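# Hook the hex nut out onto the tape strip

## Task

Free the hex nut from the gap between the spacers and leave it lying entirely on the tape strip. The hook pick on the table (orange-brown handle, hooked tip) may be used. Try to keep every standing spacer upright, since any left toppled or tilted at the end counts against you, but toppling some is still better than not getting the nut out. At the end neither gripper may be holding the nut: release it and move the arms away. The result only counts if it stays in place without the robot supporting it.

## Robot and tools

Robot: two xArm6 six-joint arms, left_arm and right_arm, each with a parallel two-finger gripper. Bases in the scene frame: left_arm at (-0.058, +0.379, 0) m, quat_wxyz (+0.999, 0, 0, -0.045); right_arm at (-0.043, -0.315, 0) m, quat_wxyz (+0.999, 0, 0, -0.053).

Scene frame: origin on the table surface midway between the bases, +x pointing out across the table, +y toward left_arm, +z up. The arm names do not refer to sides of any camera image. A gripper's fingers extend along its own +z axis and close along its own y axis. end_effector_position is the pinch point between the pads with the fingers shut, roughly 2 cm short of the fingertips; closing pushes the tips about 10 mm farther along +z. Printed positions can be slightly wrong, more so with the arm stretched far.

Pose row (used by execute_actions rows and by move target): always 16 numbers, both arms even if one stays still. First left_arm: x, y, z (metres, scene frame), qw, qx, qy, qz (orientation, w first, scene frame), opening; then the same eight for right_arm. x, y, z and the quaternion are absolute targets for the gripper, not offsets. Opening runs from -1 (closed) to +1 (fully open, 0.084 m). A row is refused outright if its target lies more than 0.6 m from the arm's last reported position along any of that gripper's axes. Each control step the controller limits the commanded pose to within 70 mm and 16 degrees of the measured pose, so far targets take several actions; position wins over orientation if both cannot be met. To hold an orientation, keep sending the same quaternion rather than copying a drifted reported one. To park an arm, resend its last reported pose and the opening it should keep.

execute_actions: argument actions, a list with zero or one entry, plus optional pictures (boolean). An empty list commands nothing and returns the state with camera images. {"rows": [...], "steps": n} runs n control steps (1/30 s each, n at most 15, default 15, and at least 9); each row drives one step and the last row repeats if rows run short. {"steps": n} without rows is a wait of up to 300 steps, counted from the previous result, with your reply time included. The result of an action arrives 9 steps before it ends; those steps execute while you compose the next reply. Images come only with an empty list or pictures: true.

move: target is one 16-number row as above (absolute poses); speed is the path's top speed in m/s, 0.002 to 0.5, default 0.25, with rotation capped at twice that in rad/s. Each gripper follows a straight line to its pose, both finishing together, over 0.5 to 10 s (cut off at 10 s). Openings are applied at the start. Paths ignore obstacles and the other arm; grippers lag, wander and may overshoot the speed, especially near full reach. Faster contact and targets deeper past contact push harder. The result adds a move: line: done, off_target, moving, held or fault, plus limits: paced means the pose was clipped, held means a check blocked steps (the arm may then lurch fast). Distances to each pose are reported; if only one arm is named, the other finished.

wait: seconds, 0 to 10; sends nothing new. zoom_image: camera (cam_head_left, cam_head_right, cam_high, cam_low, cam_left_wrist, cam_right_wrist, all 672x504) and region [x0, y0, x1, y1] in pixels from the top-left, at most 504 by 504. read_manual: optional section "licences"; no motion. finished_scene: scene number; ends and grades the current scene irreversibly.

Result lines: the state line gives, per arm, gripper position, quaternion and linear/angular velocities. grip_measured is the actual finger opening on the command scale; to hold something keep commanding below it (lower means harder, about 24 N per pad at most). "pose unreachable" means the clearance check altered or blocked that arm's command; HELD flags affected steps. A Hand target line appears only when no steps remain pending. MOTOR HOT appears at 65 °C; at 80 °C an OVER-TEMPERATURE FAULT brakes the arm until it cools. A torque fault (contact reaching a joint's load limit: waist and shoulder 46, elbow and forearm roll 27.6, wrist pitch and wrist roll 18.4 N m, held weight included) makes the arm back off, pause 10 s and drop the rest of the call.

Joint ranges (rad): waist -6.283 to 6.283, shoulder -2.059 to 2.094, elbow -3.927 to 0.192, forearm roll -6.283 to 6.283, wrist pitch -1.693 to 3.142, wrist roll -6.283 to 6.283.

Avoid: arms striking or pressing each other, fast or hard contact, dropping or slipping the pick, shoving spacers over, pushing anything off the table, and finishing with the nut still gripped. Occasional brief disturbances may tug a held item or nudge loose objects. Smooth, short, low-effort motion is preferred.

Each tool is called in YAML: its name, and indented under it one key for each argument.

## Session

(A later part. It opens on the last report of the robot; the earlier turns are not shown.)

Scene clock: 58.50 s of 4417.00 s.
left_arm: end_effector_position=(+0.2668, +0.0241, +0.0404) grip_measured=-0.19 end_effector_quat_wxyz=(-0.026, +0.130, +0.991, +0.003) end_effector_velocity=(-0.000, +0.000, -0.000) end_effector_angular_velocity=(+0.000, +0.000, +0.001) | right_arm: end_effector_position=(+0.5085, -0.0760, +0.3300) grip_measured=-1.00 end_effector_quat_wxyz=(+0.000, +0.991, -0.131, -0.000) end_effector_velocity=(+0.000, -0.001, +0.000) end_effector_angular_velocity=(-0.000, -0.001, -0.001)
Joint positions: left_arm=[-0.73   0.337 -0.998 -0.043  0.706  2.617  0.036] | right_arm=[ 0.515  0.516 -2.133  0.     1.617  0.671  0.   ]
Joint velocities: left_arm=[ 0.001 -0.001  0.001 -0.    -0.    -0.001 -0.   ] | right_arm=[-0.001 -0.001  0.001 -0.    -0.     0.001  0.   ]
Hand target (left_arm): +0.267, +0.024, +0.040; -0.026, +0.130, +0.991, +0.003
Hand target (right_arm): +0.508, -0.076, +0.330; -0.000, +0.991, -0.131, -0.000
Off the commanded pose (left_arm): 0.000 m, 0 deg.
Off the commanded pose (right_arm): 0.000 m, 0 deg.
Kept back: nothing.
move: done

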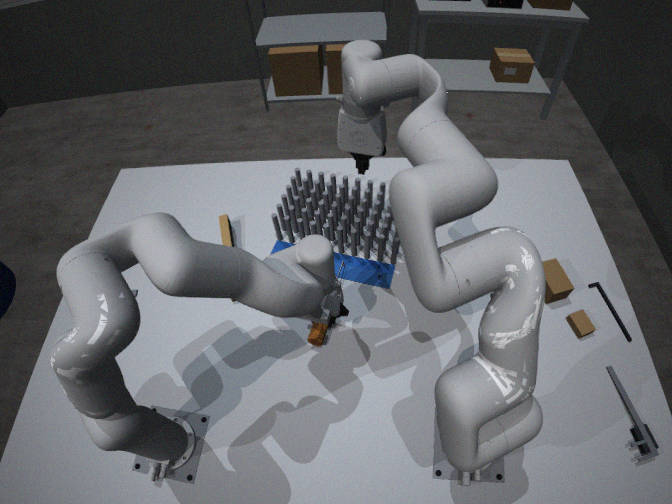

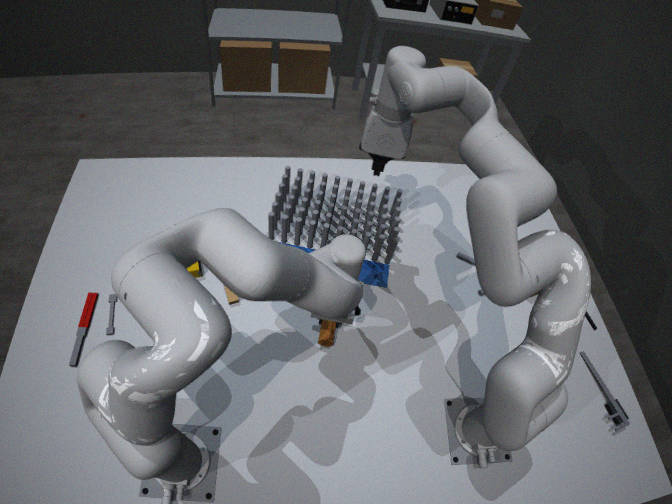

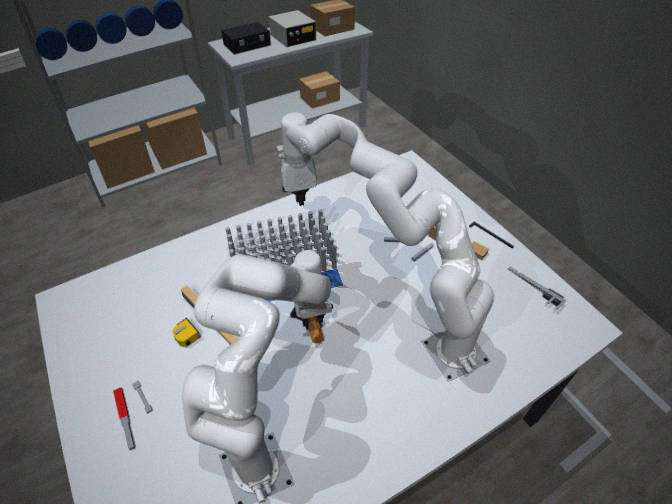

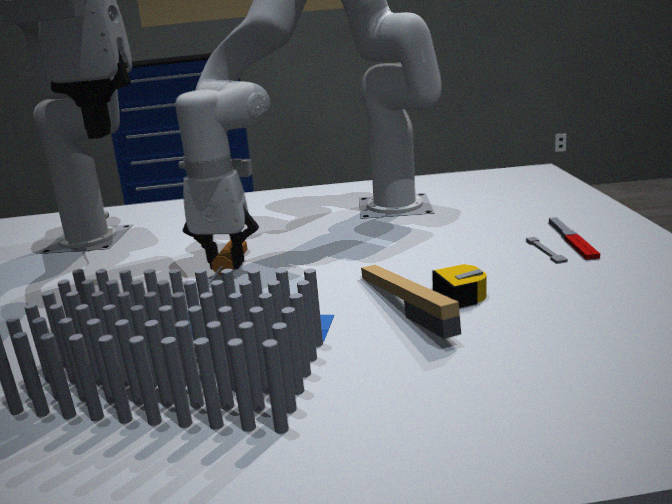

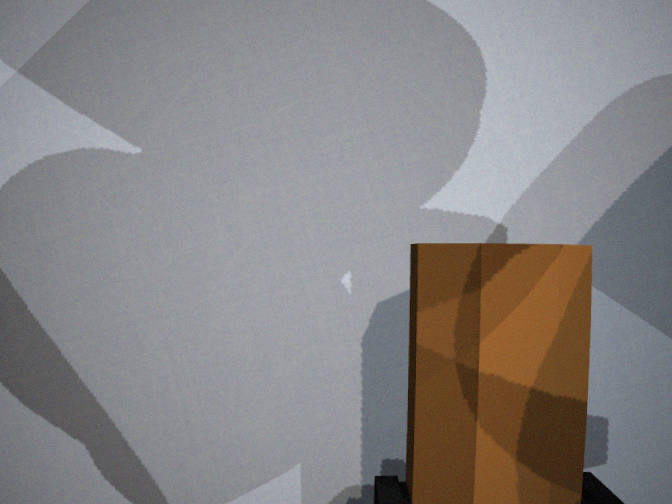

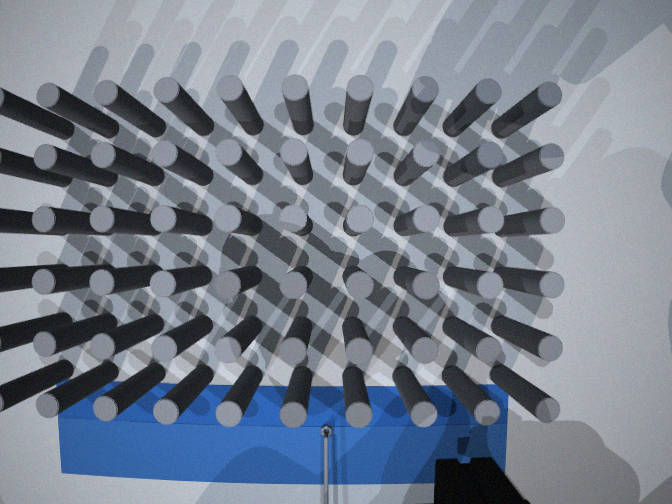

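move:
  target: [0.2561,0.0271,0.0403,-0.026,0.1305,0.991,0.0034,-0.5,0.5085,-0.076,0.33,0,0.9914,-0.1305,0,-1]
  speed: 0.025

execute_actions:
  actions:
    - {"rows":[[0.2570,0.0268,0.0403,-0.026,0.1305,0.991,0.0034,-0.5,0.5085,-0.076,0.33,0,0.9914,-0.1305,0,-1],[0.2570,0.0268,0.0403,-0.026,0.1305,0.991,0.0034,-0.5,0.5085,-0.076,0.33,0,0.9914,-0.1305,0,-1],[0.2570,0.0268,0.0403,-0.026,0.1305,0.991,0.0034,-0.5,0.5085,-0.076,0.33,0,0.9914,-0.1305,0,-1],[0.2570,0.0268,0.0403,-0.026,0.1305,0.991,0.0034,-0.5,0.5085,-0.076,0.33,0,0.9914,-0.1305,0,-1],[0.2570,0.0268,0.041,-0.026,0.1305,0.991,0.0034,-0.5,0.5085,-0.076,0.33,0,0.9914,-0.1305,0,-1],[0.2570,0.0268,0.042,-0.026,0.1305,0.991,0.0034,-0.5,0.5085,-0.076,0.33,0,0.9914,-0.1305,0,-1],[0.2570,0.0268,0.043,-0.026,0.1305,0.991,0.0034,-0.5,0.5085,-0.076,0.33,0,0.9914,-0.1305,0,-1],[0.2570,0.0268,0.045,-0.026,0.1305,0.991,0.0034,-0.5,0.5085,-0.076,0.33,0,0.9914,-0.1305,0,-1],[0.2570,0.0268,0.047,-0.026,0.1305,0.991,0.0034,-0.5,0.5085,-0.076,0.33,0,0.9914,-0.1305,0,-1],[0.2570,0.0268,0.049,-0.026,0.1305,0.991,0.0034,-0.5,0.5085,-0.076,0.33,0,0.9914,-0.1305,0,-1],[0.2570,0.0268,0.051,-0.026,0.1305,0.991,0.0034,-0.5,0.5085,-0.076,0.33,0,0.9914,-0.1305,0,-1],[0.2570,0.0268,0.053,-0.026,0.1305,0.991,0.0034,-0.5,0.5085,-0.076,0.33,0,0.9914,-0.1305,0,-1],[0.2570,0.0268,0.055,-0.026,0.1305,0.991,0.0034,-0.5,0.5085,-0.076,0.33,0,0.9914,-0.1305,0,-1]],"steps":15}

move:
  target: [0.2570,0.0268,0.065,-0.026,0.1305,0.991,0.0034,-0.5,0.5085,-0.076,0.33,0,0.9914,-0.1305,0,-1]
  speed: 0.04

zoom_image:
  camera: "cam_right_wrist"
  region: [270,380,390,500]

Scene clock: 62.63 s of 4417.00 s.
left_arm: end_effector_position=(+0.2562, +0.0271, +0.0403) grip_measured=-0.19 end_effector_quat_wxyz=(-0.026, +0.130, +0.991, +0.003) end_effector_velocity=(+0.000, -0.000, +0.000) end_effector_angular_velocity=(-0.002, -0.001, +0.002) | right_arm: end_effector_position=(+0.5085, -0.0760, +0.3300) grip_measured=-1.00 end_effector_quat_wxyz=(-0.000, +0.991, -0.131, -0.000) end_effector_velocity=(-0.000, +0.001, +0.000) end_effector_angular_velocity=(+0.000, -0.000, +0.001)
Joint positions: left_arm=[-0.742  0.312 -0.959 -0.044  0.692  2.606  0.036] | right_arm=[ 0.515  0.516 -2.133  0.     1.617  0.671  0.   ]
Joint velocities: left_arm=[ 0.001 -0.001  0.001 -0.001 -0.002 -0.001 -0.   ] | right_arm=[ 0.001  0.    -0.001  0.     0.     0.     0.   ]
Hand target (left_arm): +0.256, +0.027, +0.040; -0.026, +0.131, +0.991, +0.003
Hand target (right_arm): +0.508, -0.076, +0.330; +0.000, +0.991, -0.131, -0.000
Off the commanded pose (left_arm): 0.000 m, 0 deg.
Off the commanded pose (right_arm): 0.000 m, 0 deg.
Kept back: nothing.
After step 90, 0.40 s passed at rest.
move: done

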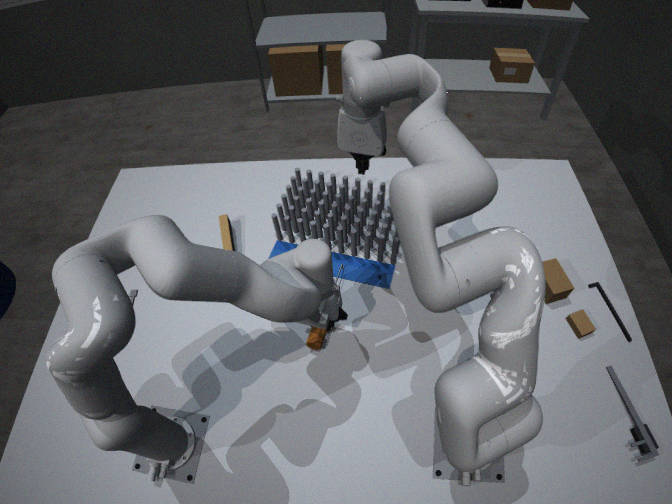

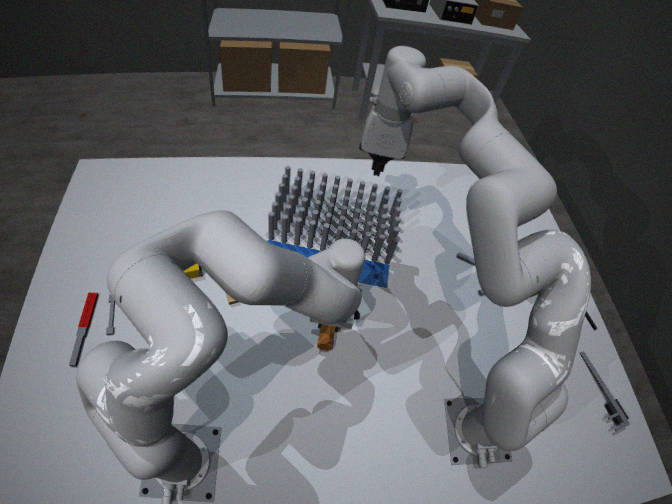

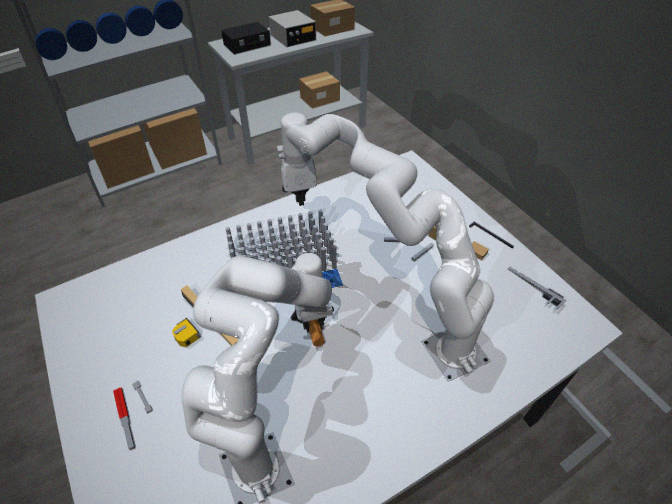

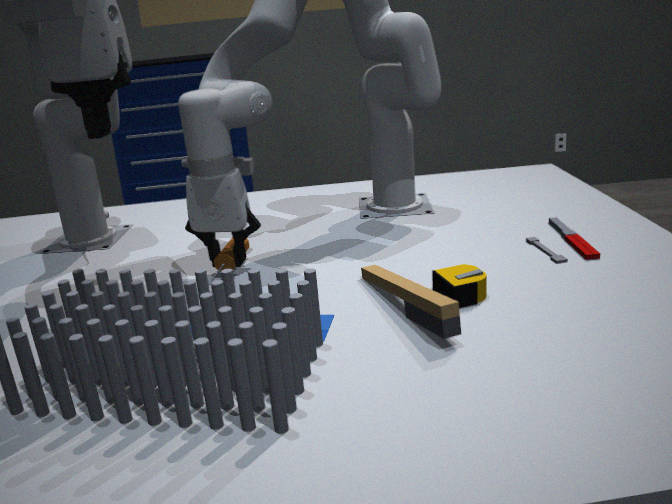

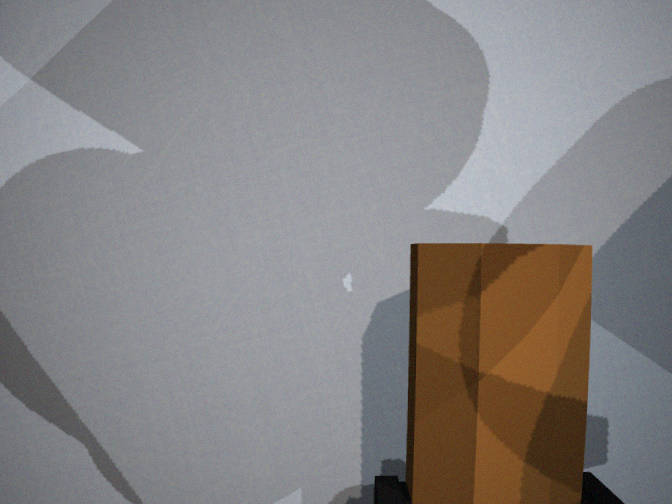

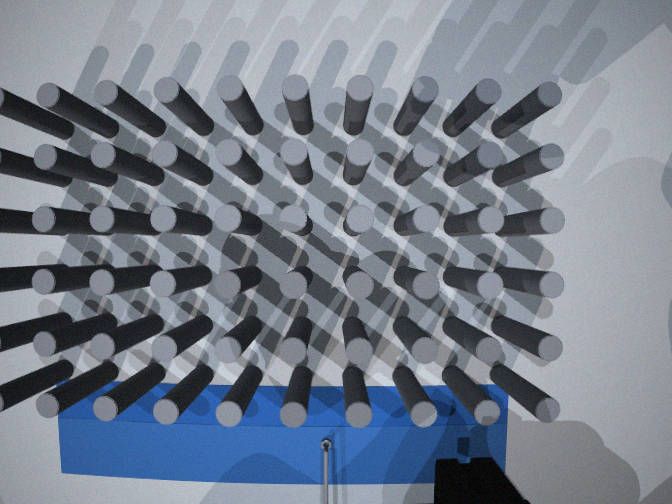

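Scene clock: 62.83 s of 4417.00 s.
left_arm: end_effector_position=(+0.2570, +0.0269, +0.0404) grip_measured=-0.19 end_effector_quat_wxyz=(-0.026, +0.130, +0.991, +0.003) end_effector_velocity=(-0.002, +0.002, +0.006) end_effector_angular_velocity=(+0.007, +0.008, -0.001) | right_arm: end_effector_position=(+0.5085, -0.0760, +0.3300) grip_measured=-1.00 end_effector_quat_wxyz=(+0.000, +0.991, -0.131, -0.000) end_effector_velocity=(+0.000, -0.001, -0.000) end_effector_angular_velocity=(-0.000, +0.000, -0.001)
Joint positions: left_arm=[-0.741  0.314 -0.962 -0.044  0.693  2.607  0.036] | right_arm=[ 0.515  0.516 -2.133  0.     1.617  0.671  0.   ]
Joint velocities: left_arm=[ 0.    -0.017 -0.001  0.001  0.028 -0.    -0.   ] | right_arm=[-0.001 -0.     0.001  0.    -0.     0.     0.   ]
Steps of this call (steps 1 to 6: the first 6 steps of this action). Readings (end_effector_position):
1: left_arm (+0.2562, +0.0271, +0.0403) | right_arm (+0.5085, -0.0760, +0.3300)
2: left_arm (+0.2563, +0.0270, +0.0403) | right_arm (+0.5085, -0.0760, +0.3300)
4: left_arm (+0.2569, +0.0268, +0.0403) | right_arm (+0.5085, -0.0760, +0.3300)
6: the state above

Scene clock: 64.07 s of 4417.00 s.
left_arm: end_effector_position=(+0.2569, +0.0268, +0.0649) grip_measured=-0.19 end_effector_quat_wxyz=(-0.026, +0.131, +0.991, +0.003) end_effector_velocity=(-0.001, +0.001, -0.001) end_effector_angular_velocity=(+0.003, +0.003, +0.000) | right_arm: end_effector_position=(+0.5085, -0.0760, +0.3300) grip_measured=-1.00 end_effector_quat_wxyz=(+0.000, +0.991, -0.131, -0.000) end_effector_velocity=(+0.000, +0.000, +0.001) end_effector_angular_velocity=(+0.000, -0.001, +0.000)
Joint positions: left_arm=[-0.74   0.26  -0.972 -0.041  0.757  2.604  0.036] | right_arm=[ 0.515  0.516 -2.133  0.     1.617  0.671  0.   ]
Joint velocities: left_arm=[-0.     0.     0.002 -0.     0.002 -0.    -0.   ] | right_arm=[ 0.    -0.    -0.001 -0.    -0.     0.     0.   ]
Hand target (left_arm): +0.257, +0.027, +0.065; -0.026, +0.131, +0.991, +0.003
Hand target (right_arm): +0.508, -0.076, +0.330; -0.000, +0.991, -0.131, +0.000
Off your previous action's commanded pose (left_arm): 0.001 m, 0 deg at its last step (step 9 of this call).
Off your previous action's commanded pose (right_arm): 0.000 m, 0 deg at its last step (step 9 of this call).
Off the commanded pose (left_arm): 0.000 m, 0 deg.
Off the commanded pose (right_arm): 0.000 m, 0 deg.
Kept back: nothing.
move: done

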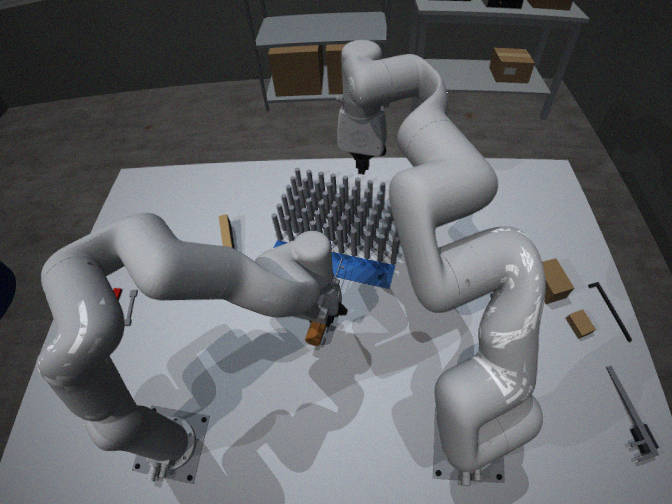

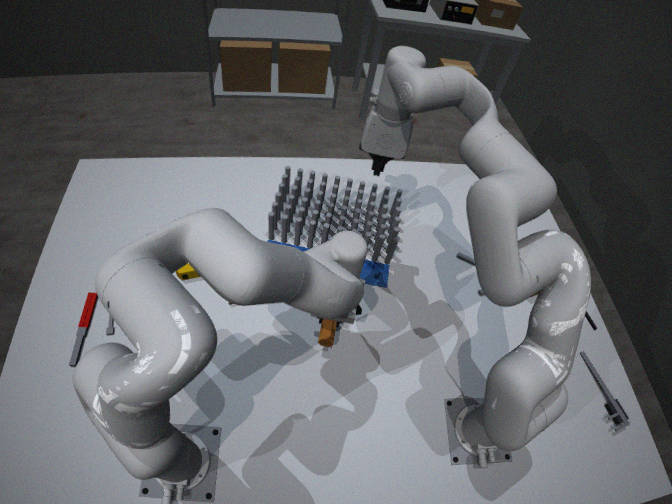

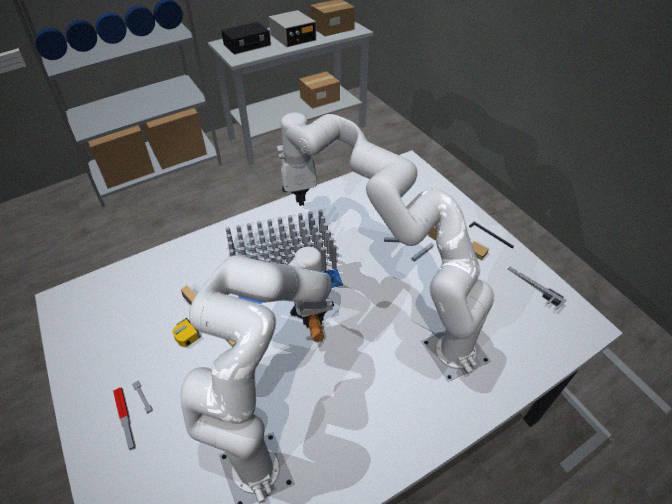

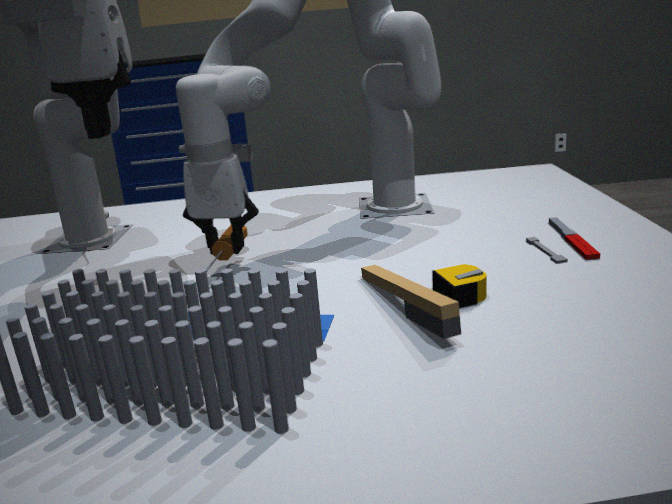

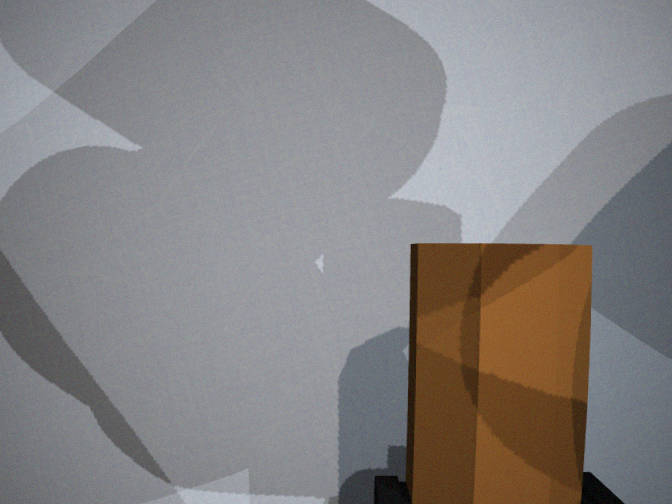

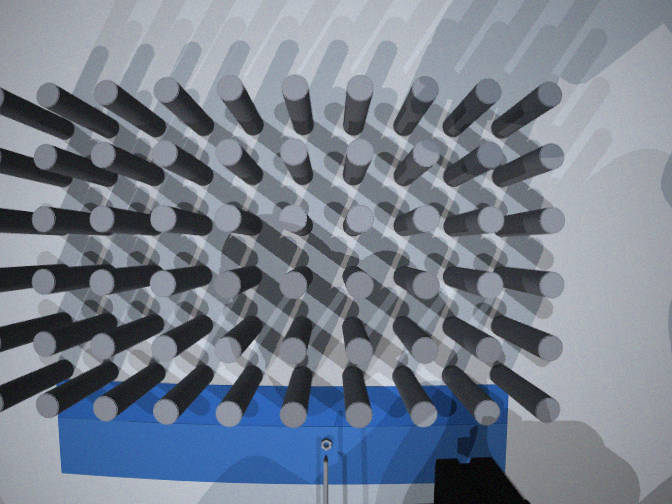

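Region (270, 380, 390, 500) of cam_right_wrist's 672x504 image, scaled by 4.200, with more detail than that image has.

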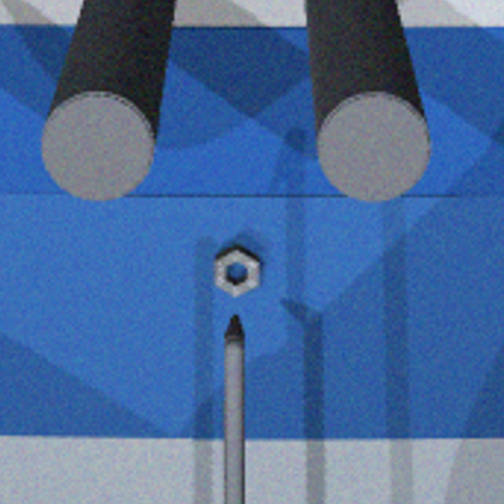

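move:
  target: [0.160,0.053,0.055,0,0.1305,0.9914,0,-0.5,0.42,-0.33,0.30,0,0.9914,-0.1305,0,-1]
  speed: 0.15

move:
  target: [0.160,0.053,0.030,0,0.1305,0.9914,0,-0.5,0.42,-0.33,0.30,0,0.9914,-0.1305,0,-1]
  speed: 0.04

Scene clock: 66.73 s of 4417.00 s.
left_arm: end_effector_position=(+0.1602, +0.0529, +0.0553) grip_measured=-0.19 end_effector_quat_wxyz=(+0.000, +0.130, +0.991, +0.000) end_effector_velocity=(-0.000, +0.000, +0.000) end_effector_angular_velocity=(-0.000, -0.000, +0.001) | right_arm: end_effector_position=(+0.4209, -0.3299, +0.2998) grip_measured=-1.00 end_effector_quat_wxyz=(+0.000, +0.991, -0.130, +0.000) end_effector_velocity=(+0.001, -0.001, +0.001) end_effector_angular_velocity=(+0.000, -0.003, +0.001)
Joint positions: left_arm=[-0.891  0.032 -0.616  0.001  0.585  2.421  0.036] | right_arm=[ 0.075 -0.057 -1.283 -0.001  1.34   0.23   0.   ]
Joint velocities: left_arm=[-0.001 -0.002  0.002  0.    -0.001 -0.001 -0.   ] | right_arm=[-0.001 -0.001 -0.001  0.    -0.001 -0.003  0.   ]
Hand target (left_arm): +0.160, +0.053, +0.055; +0.000, +0.130, +0.991, +0.000
Hand target (right_arm): +0.421, -0.330, +0.300; +0.000, +0.991, -0.130, +0.000
Off the commanded pose (left_arm): 0.000 m, 0 deg.
Off the commanded pose (right_arm): 0.001 m, 0 deg.
Kept back: nothing.
move: done

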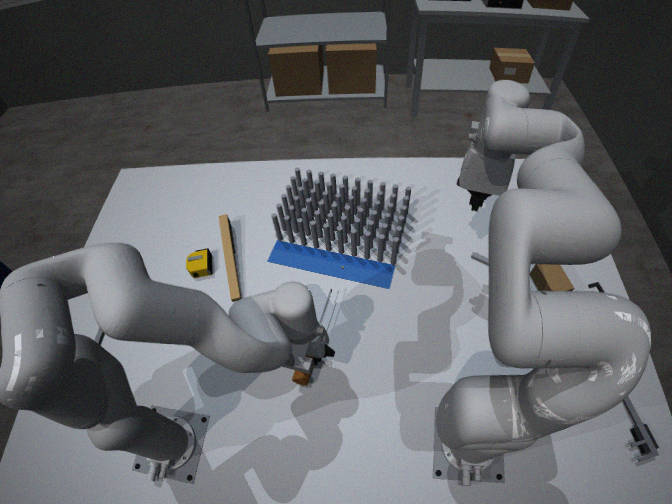

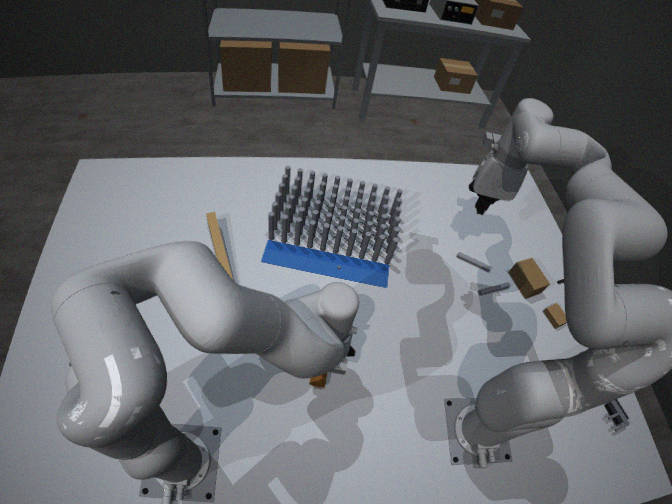

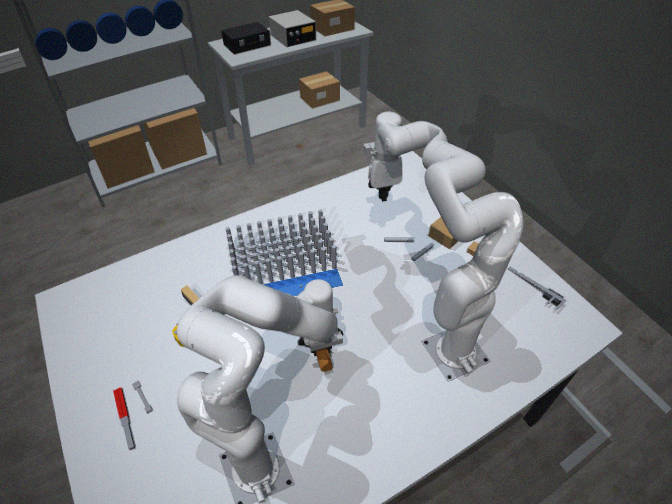

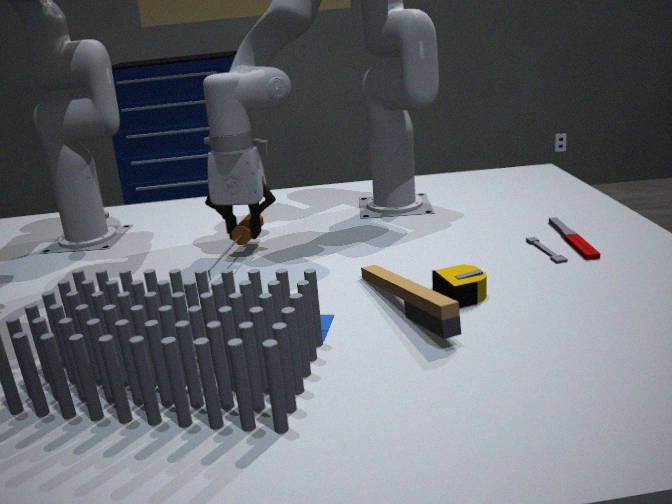

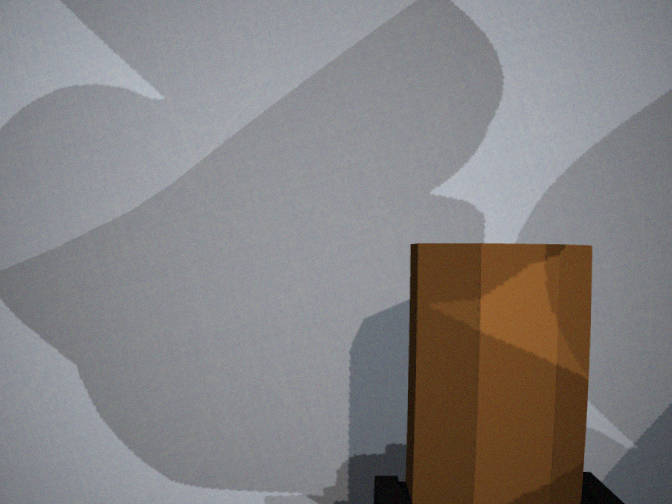

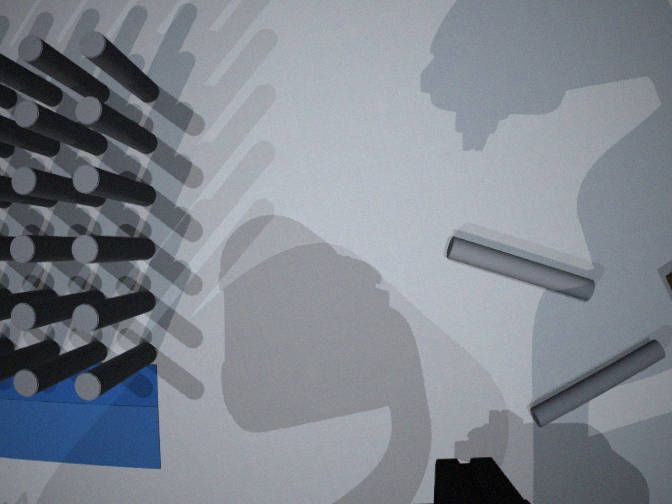

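Scene clock: 67.67 s of 4417.00 s.
left_arm: end_effector_position=(+0.1601, +0.0529, +0.0301) grip_measured=-0.19 end_effector_quat_wxyz=(+0.000, +0.130, +0.991, -0.000) end_effector_velocity=(+0.001, -0.001, +0.000) end_effector_angular_velocity=(-0.001, -0.001, +0.000) | right_arm: end_effector_position=(+0.4200, -0.3300, +0.3000) grip_measured=-1.00 end_effector_quat_wxyz=(+0.000, +0.991, -0.131, -0.000) end_effector_velocity=(-0.001, -0.000, +0.000) end_effector_angular_velocity=(-0.000, +0.001, +0.001)
Joint positions: left_arm=[-0.891  0.105 -0.607  0.     0.502  2.422  0.036] | right_arm=[ 0.074 -0.06  -1.28   0.     1.341  0.23   0.   ]
Joint velocities: left_arm=[ 0.     0.001 -0.001  0.    -0.002  0.     0.   ] | right_arm=[-0.    -0.001 -0.    -0.     0.003 -0.001  0.   ]
Hand target (left_arm): +0.160, +0.053, +0.030; +0.000, +0.130, +0.991, +0.000
Hand target (right_arm): +0.420, -0.330, +0.300; +0.000, +0.991, -0.131, -0.000
Off the commanded pose (left_arm): 0.000 m, 0 deg.
Off the commanded pose (right_arm): 0.000 m, 0 deg.
Kept back: nothing.
move: done

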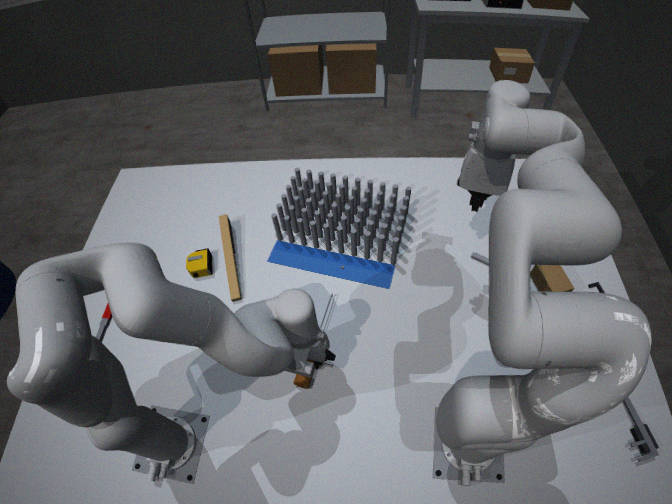

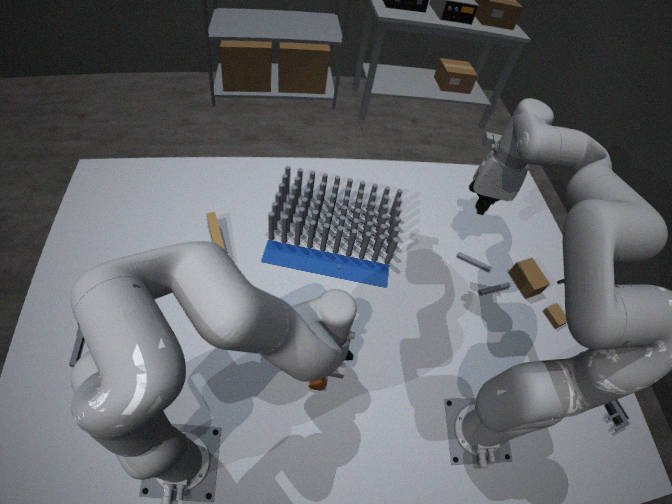

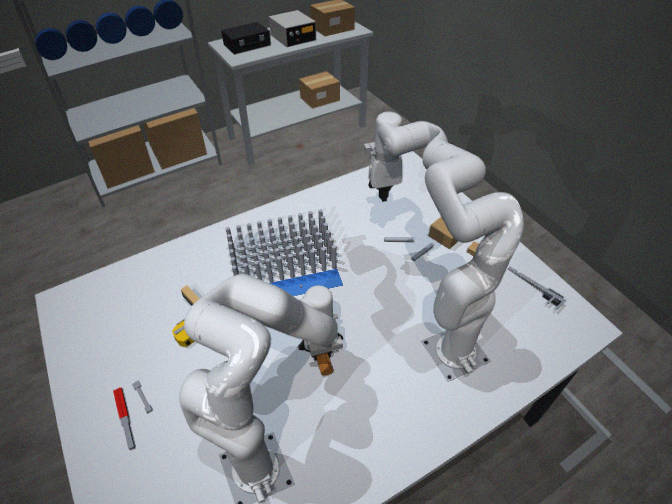

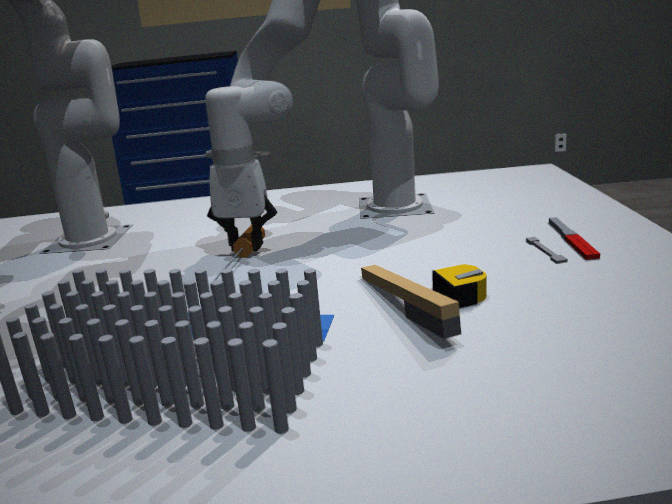

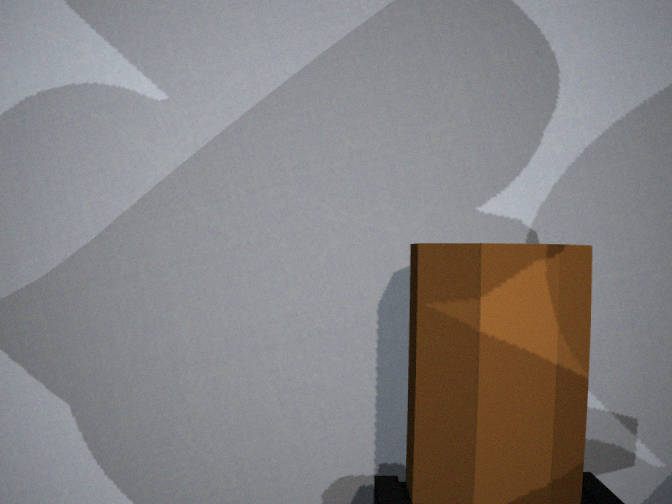

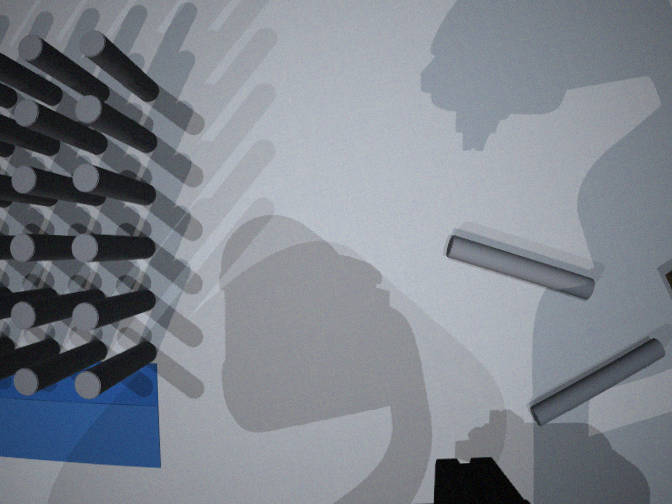

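execute_actions:
  actions:
    - {"rows":[[0.160,0.053,0.030,0,0.1305,0.9914,0,0.4,0.42,-0.33,0.30,0,0.9914,-0.1305,0,-1]],"steps":15}

move:
  target: [0.150,0.10,0.16,0,0.1305,0.9914,0,0.4,0.42,-0.33,0.30,0,0.9914,-0.1305,0,-1]
  speed: 0.15

zoom_image:
  camera: "cam_head_left"
  region: [250,160,430,400]

Scene clock: 68.27 s of 4417.00 s.
left_arm: end_effector_position=(+0.1601, +0.0528, +0.0302) grip_measured=+0.39 end_effector_quat_wxyz=(+0.000, +0.131, +0.991, -0.000) end_effector_velocity=(-0.000, +0.000, -0.000) end_effector_angular_velocity=(+0.001, +0.001, +0.000) | right_arm: end_effector_position=(+0.4200, -0.3300, +0.3000) grip_measured=-1.00 end_effector_quat_wxyz=(-0.000, +0.991, -0.131, +0.000) end_effector_velocity=(-0.000, +0.000, -0.001) end_effector_angular_velocity=(-0.000, +0.002, +0.000)
Joint positions: left_arm=[-0.891  0.105 -0.608  0.     0.502  2.422  0.061] | right_arm=[ 0.074 -0.06  -1.28   0.     1.341  0.23   0.   ]
Joint velocities: left_arm=[ 0.     0.     0.001 -0.    -0.     0.     0.003] | right_arm=[ 0.     0.     0.002 -0.     0.     0.     0.   ]
Steps of this call (steps 1 to 12: nothing new was sent; steps 13 to 18: the first 6 steps of this action). Readings (end_effector_position):
13: left_arm (+0.1600, +0.0530, +0.0300) | right_arm (+0.4200, -0.3300, +0.3000)
14: left_arm (+0.1600, +0.0530, +0.0300) | right_arm (+0.4200, -0.3300, +0.3000)
16: left_arm (+0.1601, +0.0529, +0.0301) | right_arm (+0.4200, -0.3300, +0.3000)
18: the state above

Scene clock: 69.93 s of 4417.00 s.
left_arm: end_effector_position=(+0.1496, +0.0999, +0.1599) grip_measured=+0.39 end_effector_quat_wxyz=(-0.001, +0.131, +0.991, +0.000) end_effector_velocity=(+0.001, -0.001, +0.003) end_effector_angular_velocity=(-0.005, -0.004, +0.000) | right_arm: end_effector_position=(+0.4200, -0.3300, +0.3000) grip_measured=-1.00 end_effector_quat_wxyz=(-0.000, +0.991, -0.131, +0.000) end_effector_velocity=(-0.000, +0.000, -0.000) end_effector_angular_velocity=(+0.001, +0.000, +0.000)
Joint positions: left_arm=[-0.84  -0.359 -0.577 -0.001  0.937  2.475  0.061] | right_arm=[ 0.074 -0.06  -1.28   0.     1.341  0.23   0.   ]
Joint velocities: left_arm=[ 0.001 -0.004 -0.004  0.     0.002  0.     0.   ] | right_arm=[ 0.001 -0.001  0.001  0.001 -0.     0.     0.   ]
Hand target (left_arm): +0.150, +0.100, +0.160; -0.000, +0.131, +0.991, -0.000
Hand target (right_arm): +0.420, -0.330, +0.300; +0.000, +0.991, -0.131, +0.000
Off your previous action's commanded pose (left_arm): 0.000 m, 0 deg at its last step (step 9 of this call).
Off your previous action's commanded pose (right_arm): 0.000 m, 0 deg at its last step (step 9 of this call).
Off the commanded pose (left_arm): 0.000 m, 0 deg.
Off the commanded pose (right_arm): 0.000 m, 0 deg.
Kept back: nothing.
move: done

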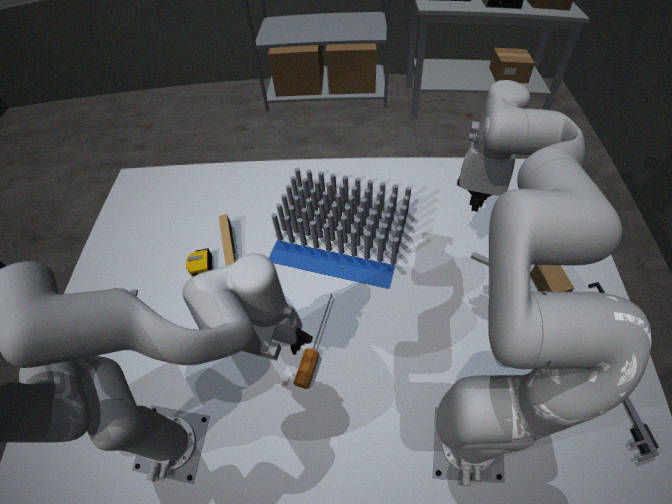

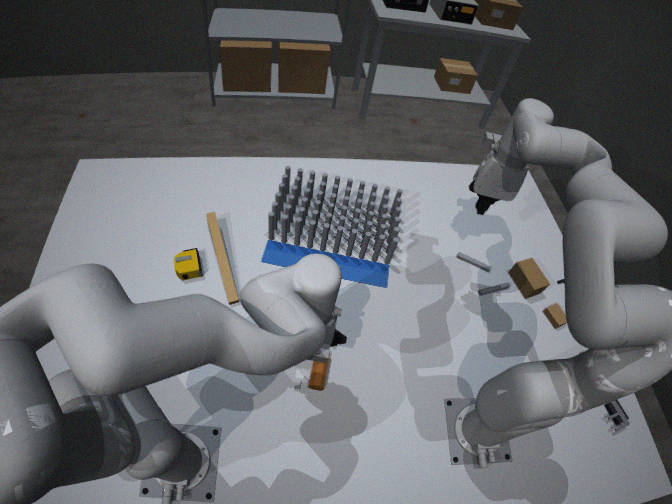

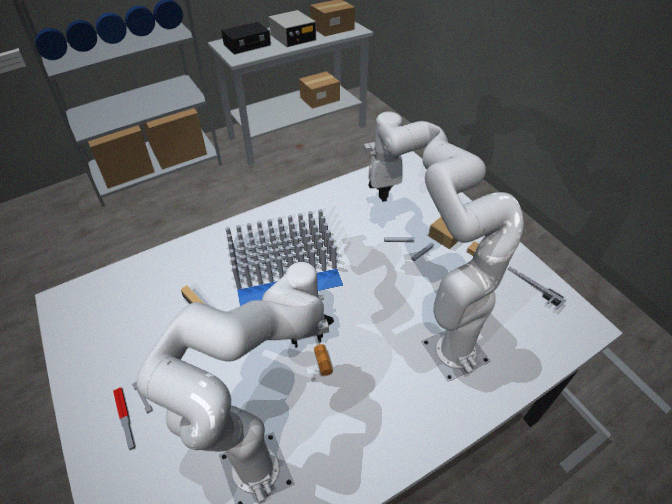

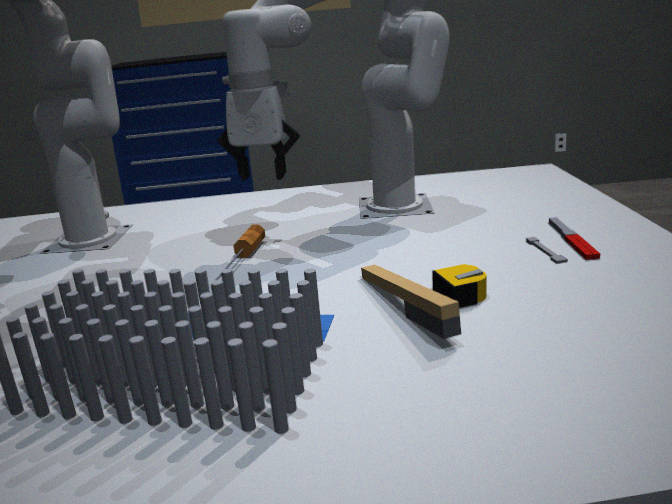

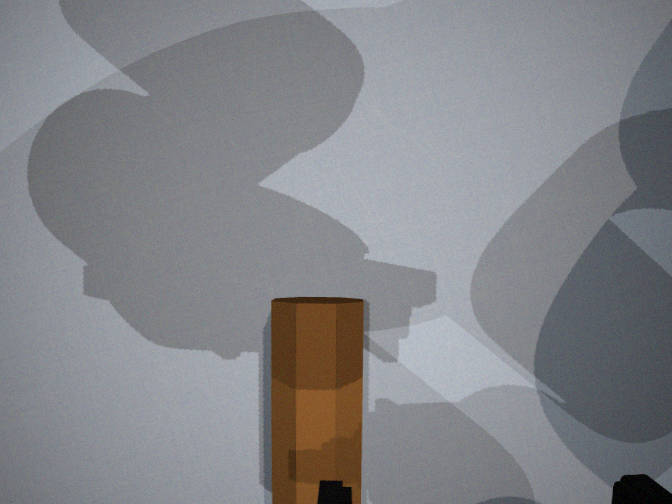

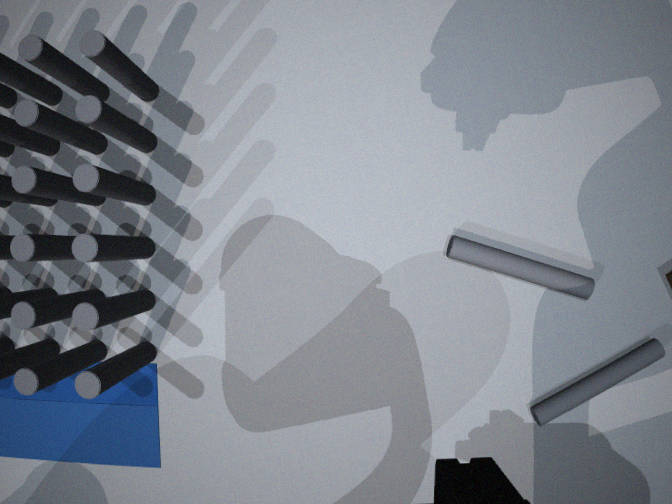

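Region (250, 160, 430, 400) of cam_head_left's 672x504 image, scaled by 2.100, with more detail than that image has; it fills the left 378 columns of this view, and the rest is white.

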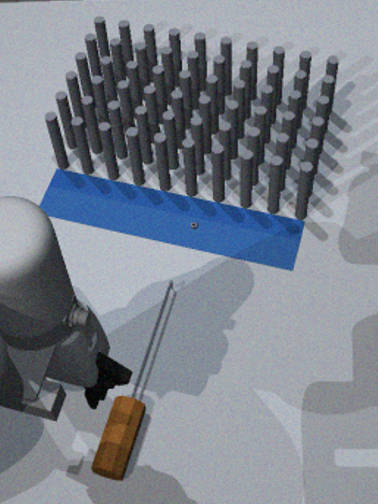

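The nut is on the tape, the pick is set down on the table, and both arms are clear.

finished_scene:
  scene: 2

The scene is finished: the task was done.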